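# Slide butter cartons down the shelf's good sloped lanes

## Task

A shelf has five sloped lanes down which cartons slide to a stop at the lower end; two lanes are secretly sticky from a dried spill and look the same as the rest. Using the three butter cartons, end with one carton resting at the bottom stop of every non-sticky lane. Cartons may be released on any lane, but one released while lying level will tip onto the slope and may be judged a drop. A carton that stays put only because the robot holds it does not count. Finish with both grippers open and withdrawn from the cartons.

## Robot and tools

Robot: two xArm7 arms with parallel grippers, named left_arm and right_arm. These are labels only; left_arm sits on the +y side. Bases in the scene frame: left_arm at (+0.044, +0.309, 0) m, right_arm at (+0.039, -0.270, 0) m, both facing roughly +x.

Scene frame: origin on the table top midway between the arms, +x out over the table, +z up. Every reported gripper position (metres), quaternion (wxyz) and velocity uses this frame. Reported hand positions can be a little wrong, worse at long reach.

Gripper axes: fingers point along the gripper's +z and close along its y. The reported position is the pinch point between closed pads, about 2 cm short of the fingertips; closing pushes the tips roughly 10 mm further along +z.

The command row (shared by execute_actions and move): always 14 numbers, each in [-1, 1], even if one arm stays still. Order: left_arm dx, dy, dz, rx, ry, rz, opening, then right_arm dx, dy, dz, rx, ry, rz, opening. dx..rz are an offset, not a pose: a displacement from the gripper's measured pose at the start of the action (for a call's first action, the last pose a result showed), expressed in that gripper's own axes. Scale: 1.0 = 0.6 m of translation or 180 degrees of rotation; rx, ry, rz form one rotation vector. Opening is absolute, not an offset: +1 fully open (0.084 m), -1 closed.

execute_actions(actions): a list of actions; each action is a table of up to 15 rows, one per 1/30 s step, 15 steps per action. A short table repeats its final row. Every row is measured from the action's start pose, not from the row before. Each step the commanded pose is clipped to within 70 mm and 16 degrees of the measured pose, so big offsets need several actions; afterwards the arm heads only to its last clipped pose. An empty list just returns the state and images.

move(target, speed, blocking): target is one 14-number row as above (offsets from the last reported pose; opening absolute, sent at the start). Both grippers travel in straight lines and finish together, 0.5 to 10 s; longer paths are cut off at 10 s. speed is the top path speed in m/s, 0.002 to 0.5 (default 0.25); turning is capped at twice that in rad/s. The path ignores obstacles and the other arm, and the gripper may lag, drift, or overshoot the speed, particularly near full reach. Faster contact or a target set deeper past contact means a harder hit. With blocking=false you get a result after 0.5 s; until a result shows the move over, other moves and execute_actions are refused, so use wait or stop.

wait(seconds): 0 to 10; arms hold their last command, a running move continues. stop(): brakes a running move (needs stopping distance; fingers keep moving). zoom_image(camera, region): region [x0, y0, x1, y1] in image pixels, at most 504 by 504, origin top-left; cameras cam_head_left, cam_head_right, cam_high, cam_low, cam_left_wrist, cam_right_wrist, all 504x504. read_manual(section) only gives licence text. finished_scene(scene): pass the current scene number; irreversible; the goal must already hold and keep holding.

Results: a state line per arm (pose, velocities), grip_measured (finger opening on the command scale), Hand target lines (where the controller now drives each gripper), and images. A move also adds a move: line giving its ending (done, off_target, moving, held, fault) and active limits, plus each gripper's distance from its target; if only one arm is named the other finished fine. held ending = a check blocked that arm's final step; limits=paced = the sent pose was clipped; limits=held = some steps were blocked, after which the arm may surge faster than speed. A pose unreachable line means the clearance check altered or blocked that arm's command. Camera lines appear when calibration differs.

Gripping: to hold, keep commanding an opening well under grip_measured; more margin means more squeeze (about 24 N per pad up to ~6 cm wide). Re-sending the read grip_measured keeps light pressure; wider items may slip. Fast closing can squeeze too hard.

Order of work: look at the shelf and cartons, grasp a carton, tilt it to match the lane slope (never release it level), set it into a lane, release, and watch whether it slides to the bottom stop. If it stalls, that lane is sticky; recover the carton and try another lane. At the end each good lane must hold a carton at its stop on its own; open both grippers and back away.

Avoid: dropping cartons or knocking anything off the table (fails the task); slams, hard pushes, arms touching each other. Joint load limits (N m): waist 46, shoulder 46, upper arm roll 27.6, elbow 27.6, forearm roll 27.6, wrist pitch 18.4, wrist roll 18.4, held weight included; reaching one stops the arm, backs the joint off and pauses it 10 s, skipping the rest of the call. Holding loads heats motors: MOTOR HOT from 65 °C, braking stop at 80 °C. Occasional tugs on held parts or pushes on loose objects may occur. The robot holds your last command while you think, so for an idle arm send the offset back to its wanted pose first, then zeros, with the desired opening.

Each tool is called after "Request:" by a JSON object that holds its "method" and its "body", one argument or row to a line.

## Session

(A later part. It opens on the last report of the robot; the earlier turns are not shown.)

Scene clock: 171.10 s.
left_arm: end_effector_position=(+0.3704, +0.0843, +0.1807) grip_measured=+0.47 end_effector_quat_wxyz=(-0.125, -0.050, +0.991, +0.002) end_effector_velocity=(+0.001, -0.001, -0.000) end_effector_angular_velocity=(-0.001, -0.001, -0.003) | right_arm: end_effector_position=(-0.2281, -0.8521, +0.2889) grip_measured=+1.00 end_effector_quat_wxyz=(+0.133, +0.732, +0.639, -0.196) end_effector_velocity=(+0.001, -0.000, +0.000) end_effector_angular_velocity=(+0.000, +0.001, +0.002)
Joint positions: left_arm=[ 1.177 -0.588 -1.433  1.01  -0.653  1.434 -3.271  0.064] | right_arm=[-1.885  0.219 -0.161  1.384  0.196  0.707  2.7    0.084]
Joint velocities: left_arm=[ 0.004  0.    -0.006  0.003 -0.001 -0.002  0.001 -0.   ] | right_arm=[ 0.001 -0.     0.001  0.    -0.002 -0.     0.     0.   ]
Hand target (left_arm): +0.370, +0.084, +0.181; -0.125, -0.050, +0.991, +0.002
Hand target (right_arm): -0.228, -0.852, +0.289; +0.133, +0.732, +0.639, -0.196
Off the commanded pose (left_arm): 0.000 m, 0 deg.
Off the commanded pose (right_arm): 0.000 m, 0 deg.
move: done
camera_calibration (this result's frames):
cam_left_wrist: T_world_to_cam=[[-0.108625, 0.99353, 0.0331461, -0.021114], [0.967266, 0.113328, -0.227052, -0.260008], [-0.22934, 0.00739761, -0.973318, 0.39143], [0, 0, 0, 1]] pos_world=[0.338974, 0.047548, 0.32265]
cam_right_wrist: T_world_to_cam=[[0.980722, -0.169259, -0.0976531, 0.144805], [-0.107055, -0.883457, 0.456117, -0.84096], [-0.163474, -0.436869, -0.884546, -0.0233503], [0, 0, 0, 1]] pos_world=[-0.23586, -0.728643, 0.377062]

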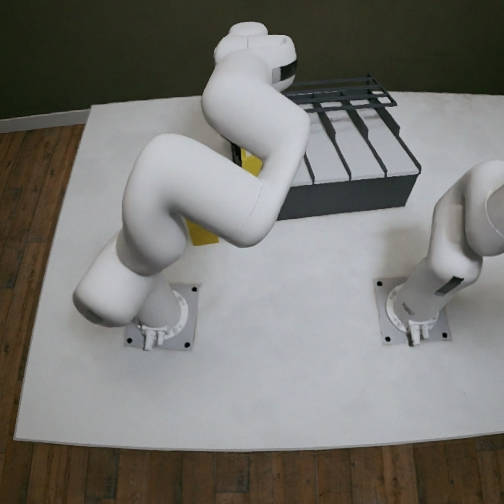

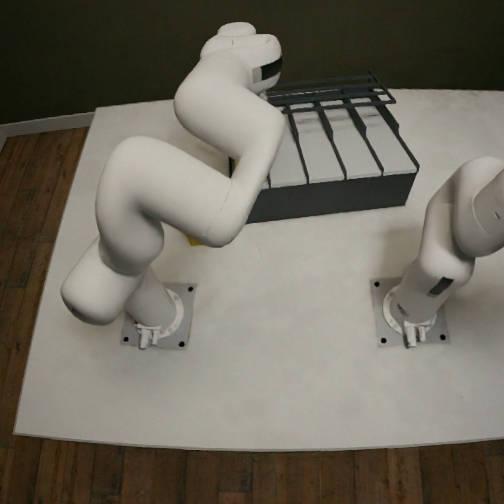

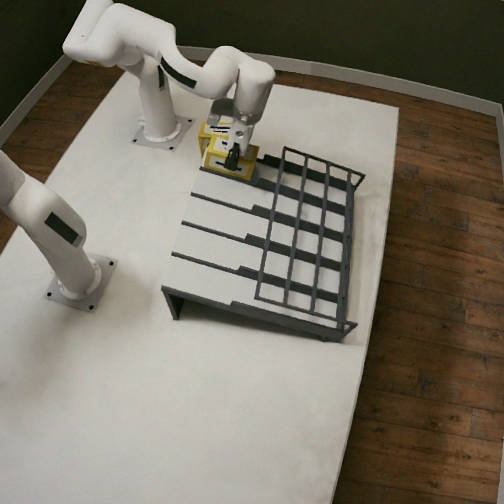

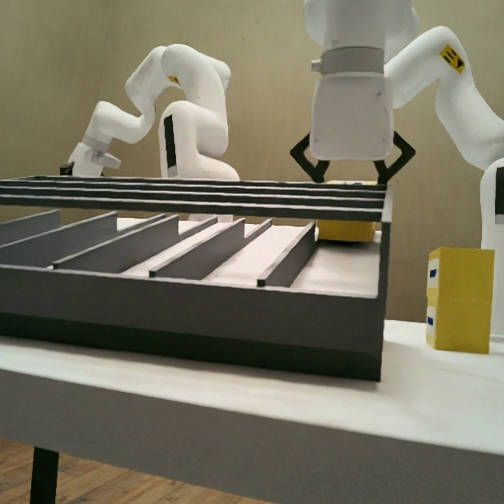

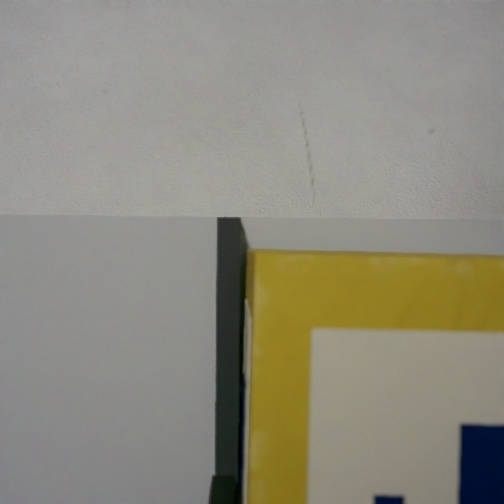

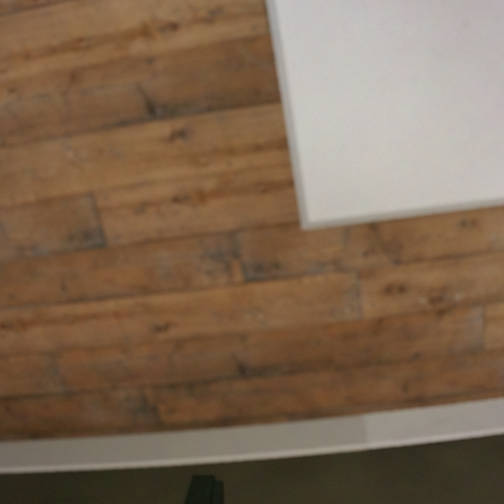

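Request:
{"method": "move", "body": {
  "target": [0,0.006,0.006,0,0,0,0.2,0,0,0,0,0,0,1],
  "speed": 0.03
}}

Request:
{"method": "move", "body": {
  "target": [0,0,0,0,0,0,0.8,0,0,0,0,0,0,1]
}}

Request:
{"method": "wait", "body": {
  "seconds": 2
}}

Scene clock: 176.23 s.
left_arm: end_effector_position=(+0.3691, +0.0878, +0.1773) grip_measured=+0.47 end_effector_quat_wxyz=(-0.125, -0.050, +0.991, +0.002) end_effector_velocity=(+0.000, +0.000, +0.000) end_effector_angular_velocity=(-0.000, -0.002, -0.001) | right_arm: end_effector_position=(-0.2281, -0.8521, +0.2889) grip_measured=+1.00 end_effector_quat_wxyz=(+0.133, +0.732, +0.639, -0.196) end_effector_velocity=(+0.001, -0.000, +0.000) end_effector_angular_velocity=(+0.000, +0.001, +0.001)
Joint positions: left_arm=[ 1.172 -0.589 -1.428  0.995 -0.654  1.425 -3.262  0.064] | right_arm=[-1.885  0.219 -0.161  1.384  0.196  0.707  2.7    0.084]
Joint velocities: left_arm=[-0.001 -0.     0.001 -0.001  0.    -0.002  0.001 -0.   ] | right_arm=[ 0.001  0.     0.001  0.    -0.001 -0.     0.     0.   ]
Hand target (left_arm): +0.369, +0.088, +0.177; -0.125, -0.050, +0.991, +0.002
Hand target (right_arm): -0.228, -0.852, +0.289; +0.133, +0.732, +0.639, -0.196
Off the commanded pose (left_arm): 0.000 m, 0 deg.
Off the commanded pose (right_arm): 0.000 m, 0 deg.
move: done
camera_calibration (this result's frames):
cam_left_wrist: T_world_to_cam=[[-0.10864, 0.993529, 0.0331439, -0.0246269], [0.96727, 0.113342, -0.227028, -0.259984], [-0.229315, 0.00739493, -0.973324, 0.387824], [0, 0, 0, 1]] pos_world=[0.337734, 0.0510667, 0.319271]
cam_right_wrist: T_world_to_cam=[[0.980722, -0.169258, -0.097653, 0.144805], [-0.107055, -0.883457, 0.456117, -0.84096], [-0.163474, -0.436869, -0.884546, -0.0233503], [0, 0, 0, 1]] pos_world=[-0.23586, -0.728643, 0.377062]

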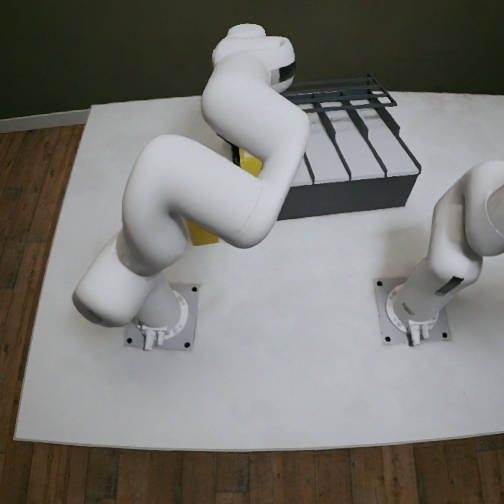

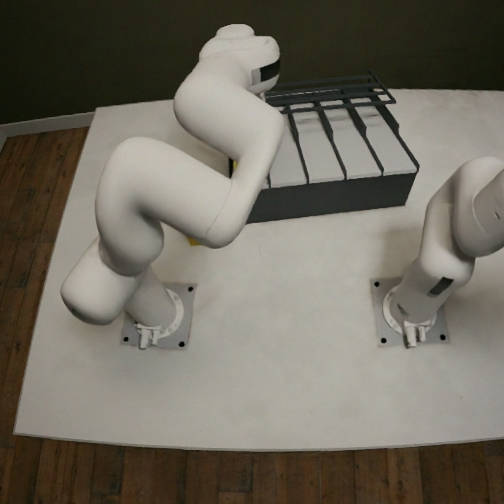

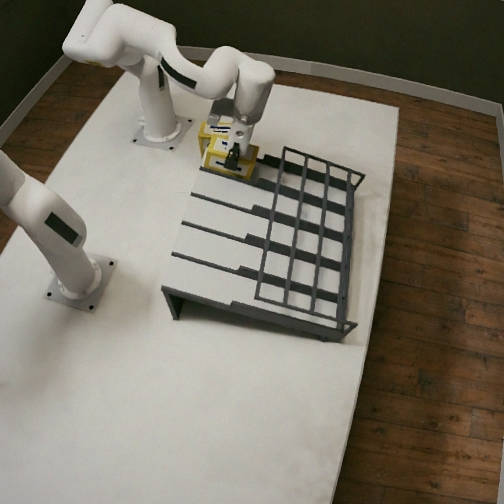

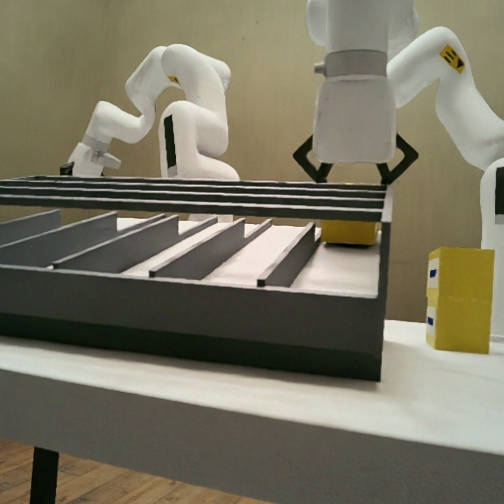

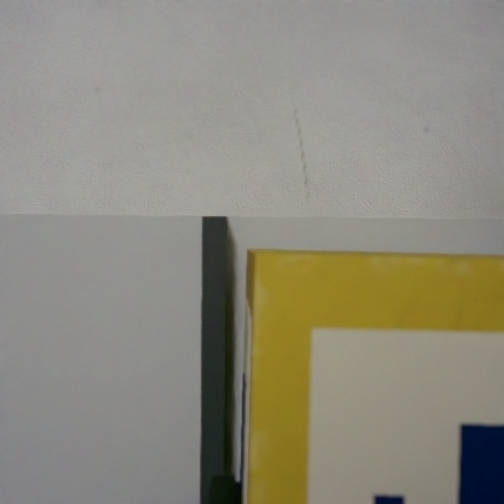

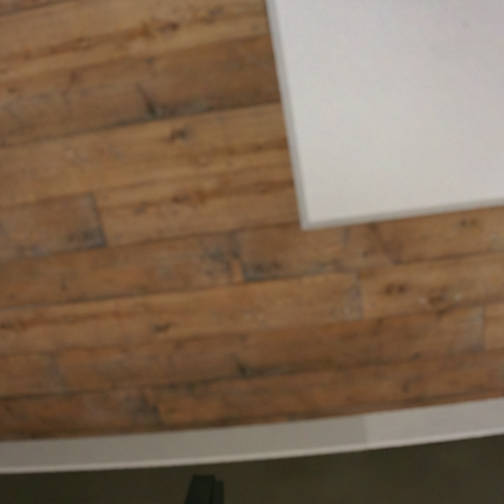

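Scene clock: 176.73 s.
left_arm: end_effector_position=(+0.3692, +0.0878, +0.1773) grip_measured=+0.80 end_effector_quat_wxyz=(-0.125, -0.050, +0.991, +0.002) end_effector_velocity=(-0.000, -0.000, -0.000) end_effector_angular_velocity=(+0.001, -0.000, -0.002) | right_arm: end_effector_position=(-0.2281, -0.8521, +0.2889) grip_measured=+1.00 end_effector_quat_wxyz=(+0.133, +0.732, +0.639, -0.196) end_effector_velocity=(-0.000, -0.000, +0.000) end_effector_angular_velocity=(-0.001, +0.001, +0.000)
Joint positions: left_arm=[ 1.172 -0.589 -1.428  0.995 -0.654  1.425 -3.262  0.077] | right_arm=[-1.885  0.219 -0.161  1.384  0.196  0.707  2.7    0.084]
Joint velocities: left_arm=[-0.001 -0.    -0.     0.     0.001 -0.     0.    -0.   ] | right_arm=[-0.001 -0.     0.001  0.    -0.    -0.001 -0.001 -0.   ]
Hand target (left_arm): +0.369, +0.088, +0.177; -0.125, -0.050, +0.991, +0.002
Hand target (right_arm): -0.228, -0.852, +0.289; +0.133, +0.732, +0.639, -0.196
Off the commanded pose (left_arm): 0.000 m, 0 deg.
Off the commanded pose (right_arm): 0.000 m, 0 deg.
move: done
camera_calibration (this result's frames):
cam_left_wrist: T_world_to_cam=[[-0.108654, 0.99353, 0.0330663, -0.0245938], [0.967297, 0.113338, -0.226917, -0.260044], [-0.229197, 0.00732941, -0.973353, 0.387852], [0, 0, 0, 1]] pos_world=[0.337761, 0.0510646, 0.319321]
cam_right_wrist: T_world_to_cam=[[0.980722, -0.169258, -0.097653, 0.144805], [-0.107055, -0.883457, 0.456117, -0.84096], [-0.163474, -0.436869, -0.884546, -0.0233503], [0, 0, 0, 1]] pos_world=[-0.23586, -0.728643, 0.377062]

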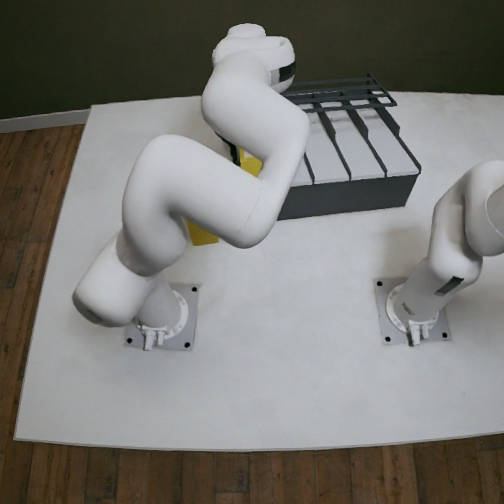

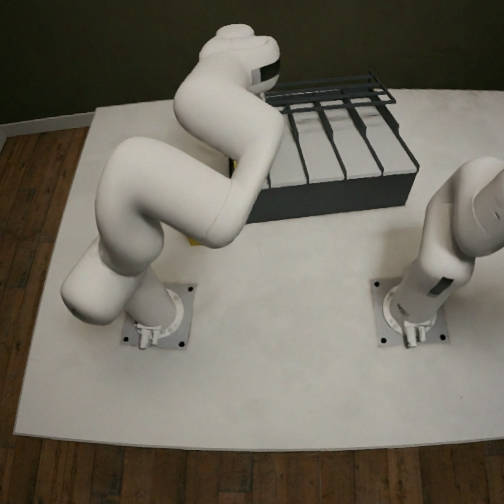

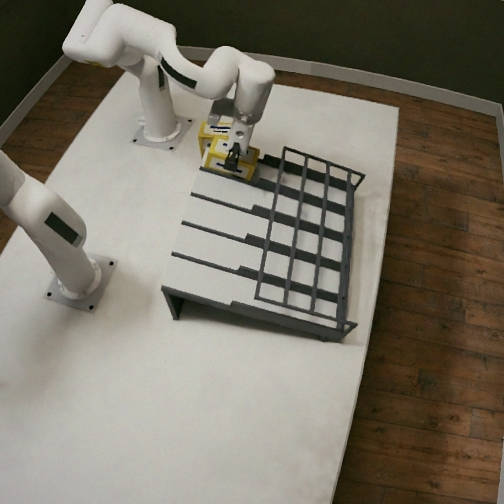

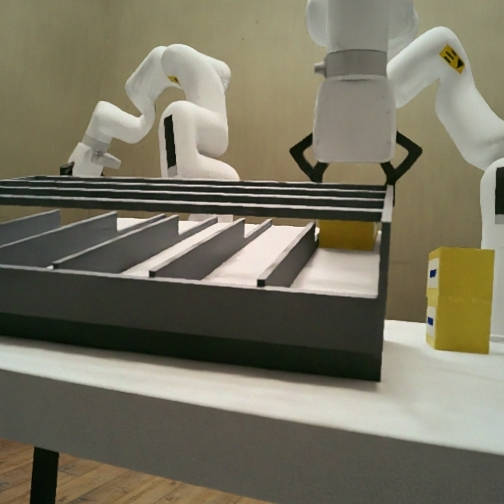

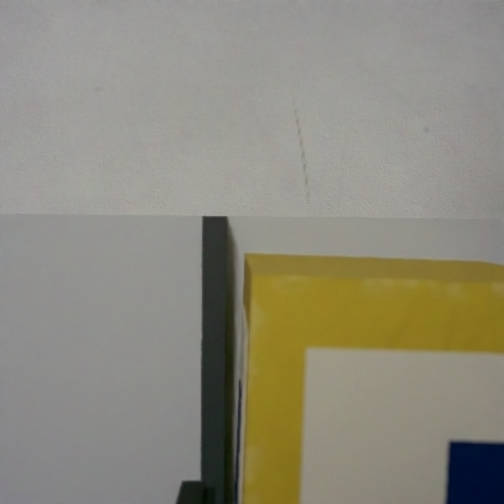

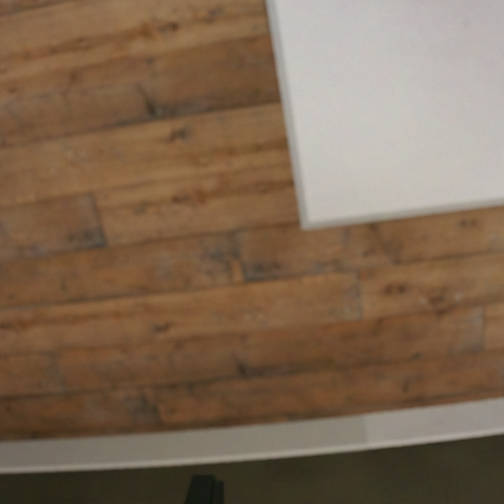

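Scene clock: 178.73 s.
left_arm: end_effector_position=(+0.3691, +0.0878, +0.1773) grip_measured=+0.80 end_effector_quat_wxyz=(-0.125, -0.050, +0.991, +0.002) end_effector_velocity=(-0.000, -0.000, -0.000) end_effector_angular_velocity=(-0.002, +0.000, +0.001) | right_arm: end_effector_position=(-0.2281, -0.8521, +0.2889) grip_measured=+1.00 end_effector_quat_wxyz=(+0.133, +0.732, +0.639, -0.196) end_effector_velocity=(+0.001, -0.001, -0.000) end_effector_angular_velocity=(+0.001, -0.000, +0.002)
Joint positions: left_arm=[ 1.172 -0.59  -1.428  0.995 -0.654  1.425 -3.262  0.077] | right_arm=[-1.885  0.219 -0.161  1.384  0.196  0.707  2.7    0.084]
Joint velocities: left_arm=[ 0.    -0.     0.    -0.    -0.002  0.     0.    -0.   ] | right_arm=[ 0.001  0.001  0.001  0.    -0.     0.    -0.    -0.   ]
Hand target (left_arm): +0.369, +0.088, +0.177; -0.125, -0.050, +0.991, +0.002
Hand target (right_arm): -0.228, -0.852, +0.289; +0.133, +0.732, +0.639, -0.196
Off the commanded pose (left_arm): 0.000 m, 0 deg.
Off the commanded pose (right_arm): 0.000 m, 0 deg.
wait: 2.00 s; at rest by 0.17 s
camera_calibration (this result's frames):
cam_left_wrist: T_world_to_cam=[[-0.108639, 0.993529, 0.0331437, -0.0246268], [0.96727, 0.113342, -0.227028, -0.259984], [-0.229315, 0.00739479, -0.973324, 0.387824], [0, 0, 0, 1]] pos_world=[0.337734, 0.0510666, 0.319271]
cam_right_wrist: T_world_to_cam=[[0.980722, -0.169258, -0.0976531, 0.144805], [-0.107055, -0.883457, 0.456117, -0.84096], [-0.163474, -0.436869, -0.884546, -0.0233503], [0, 0, 0, 1]] pos_world=[-0.23586, -0.728643, 0.377062]

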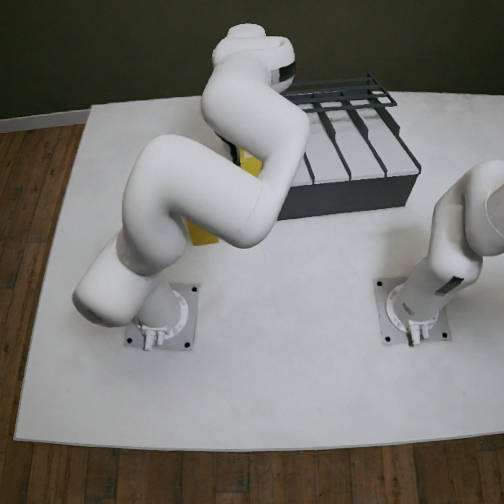

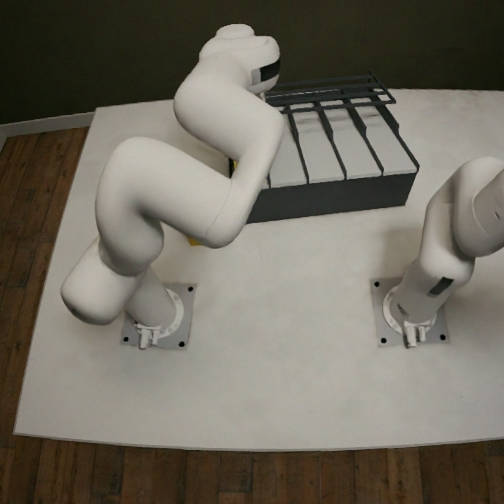

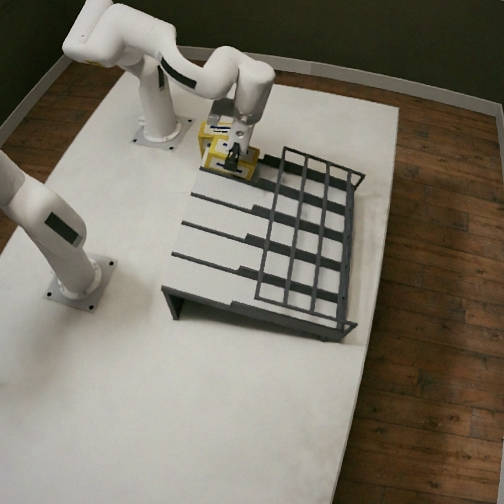

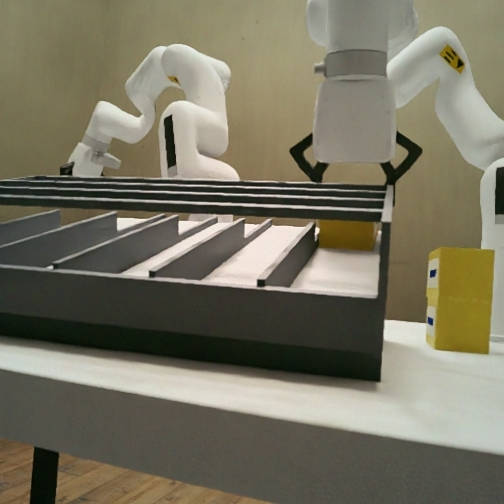

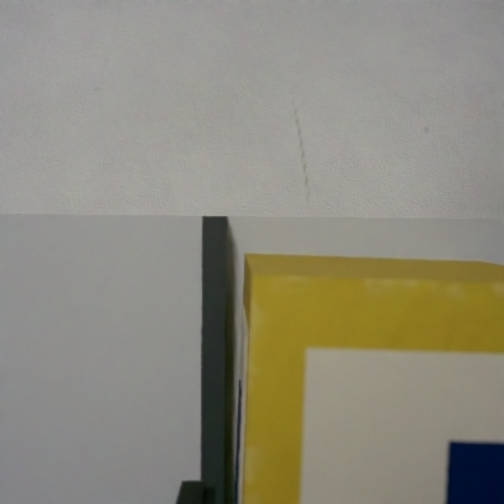

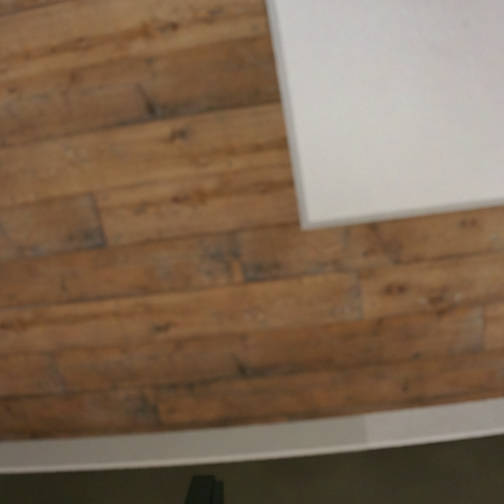

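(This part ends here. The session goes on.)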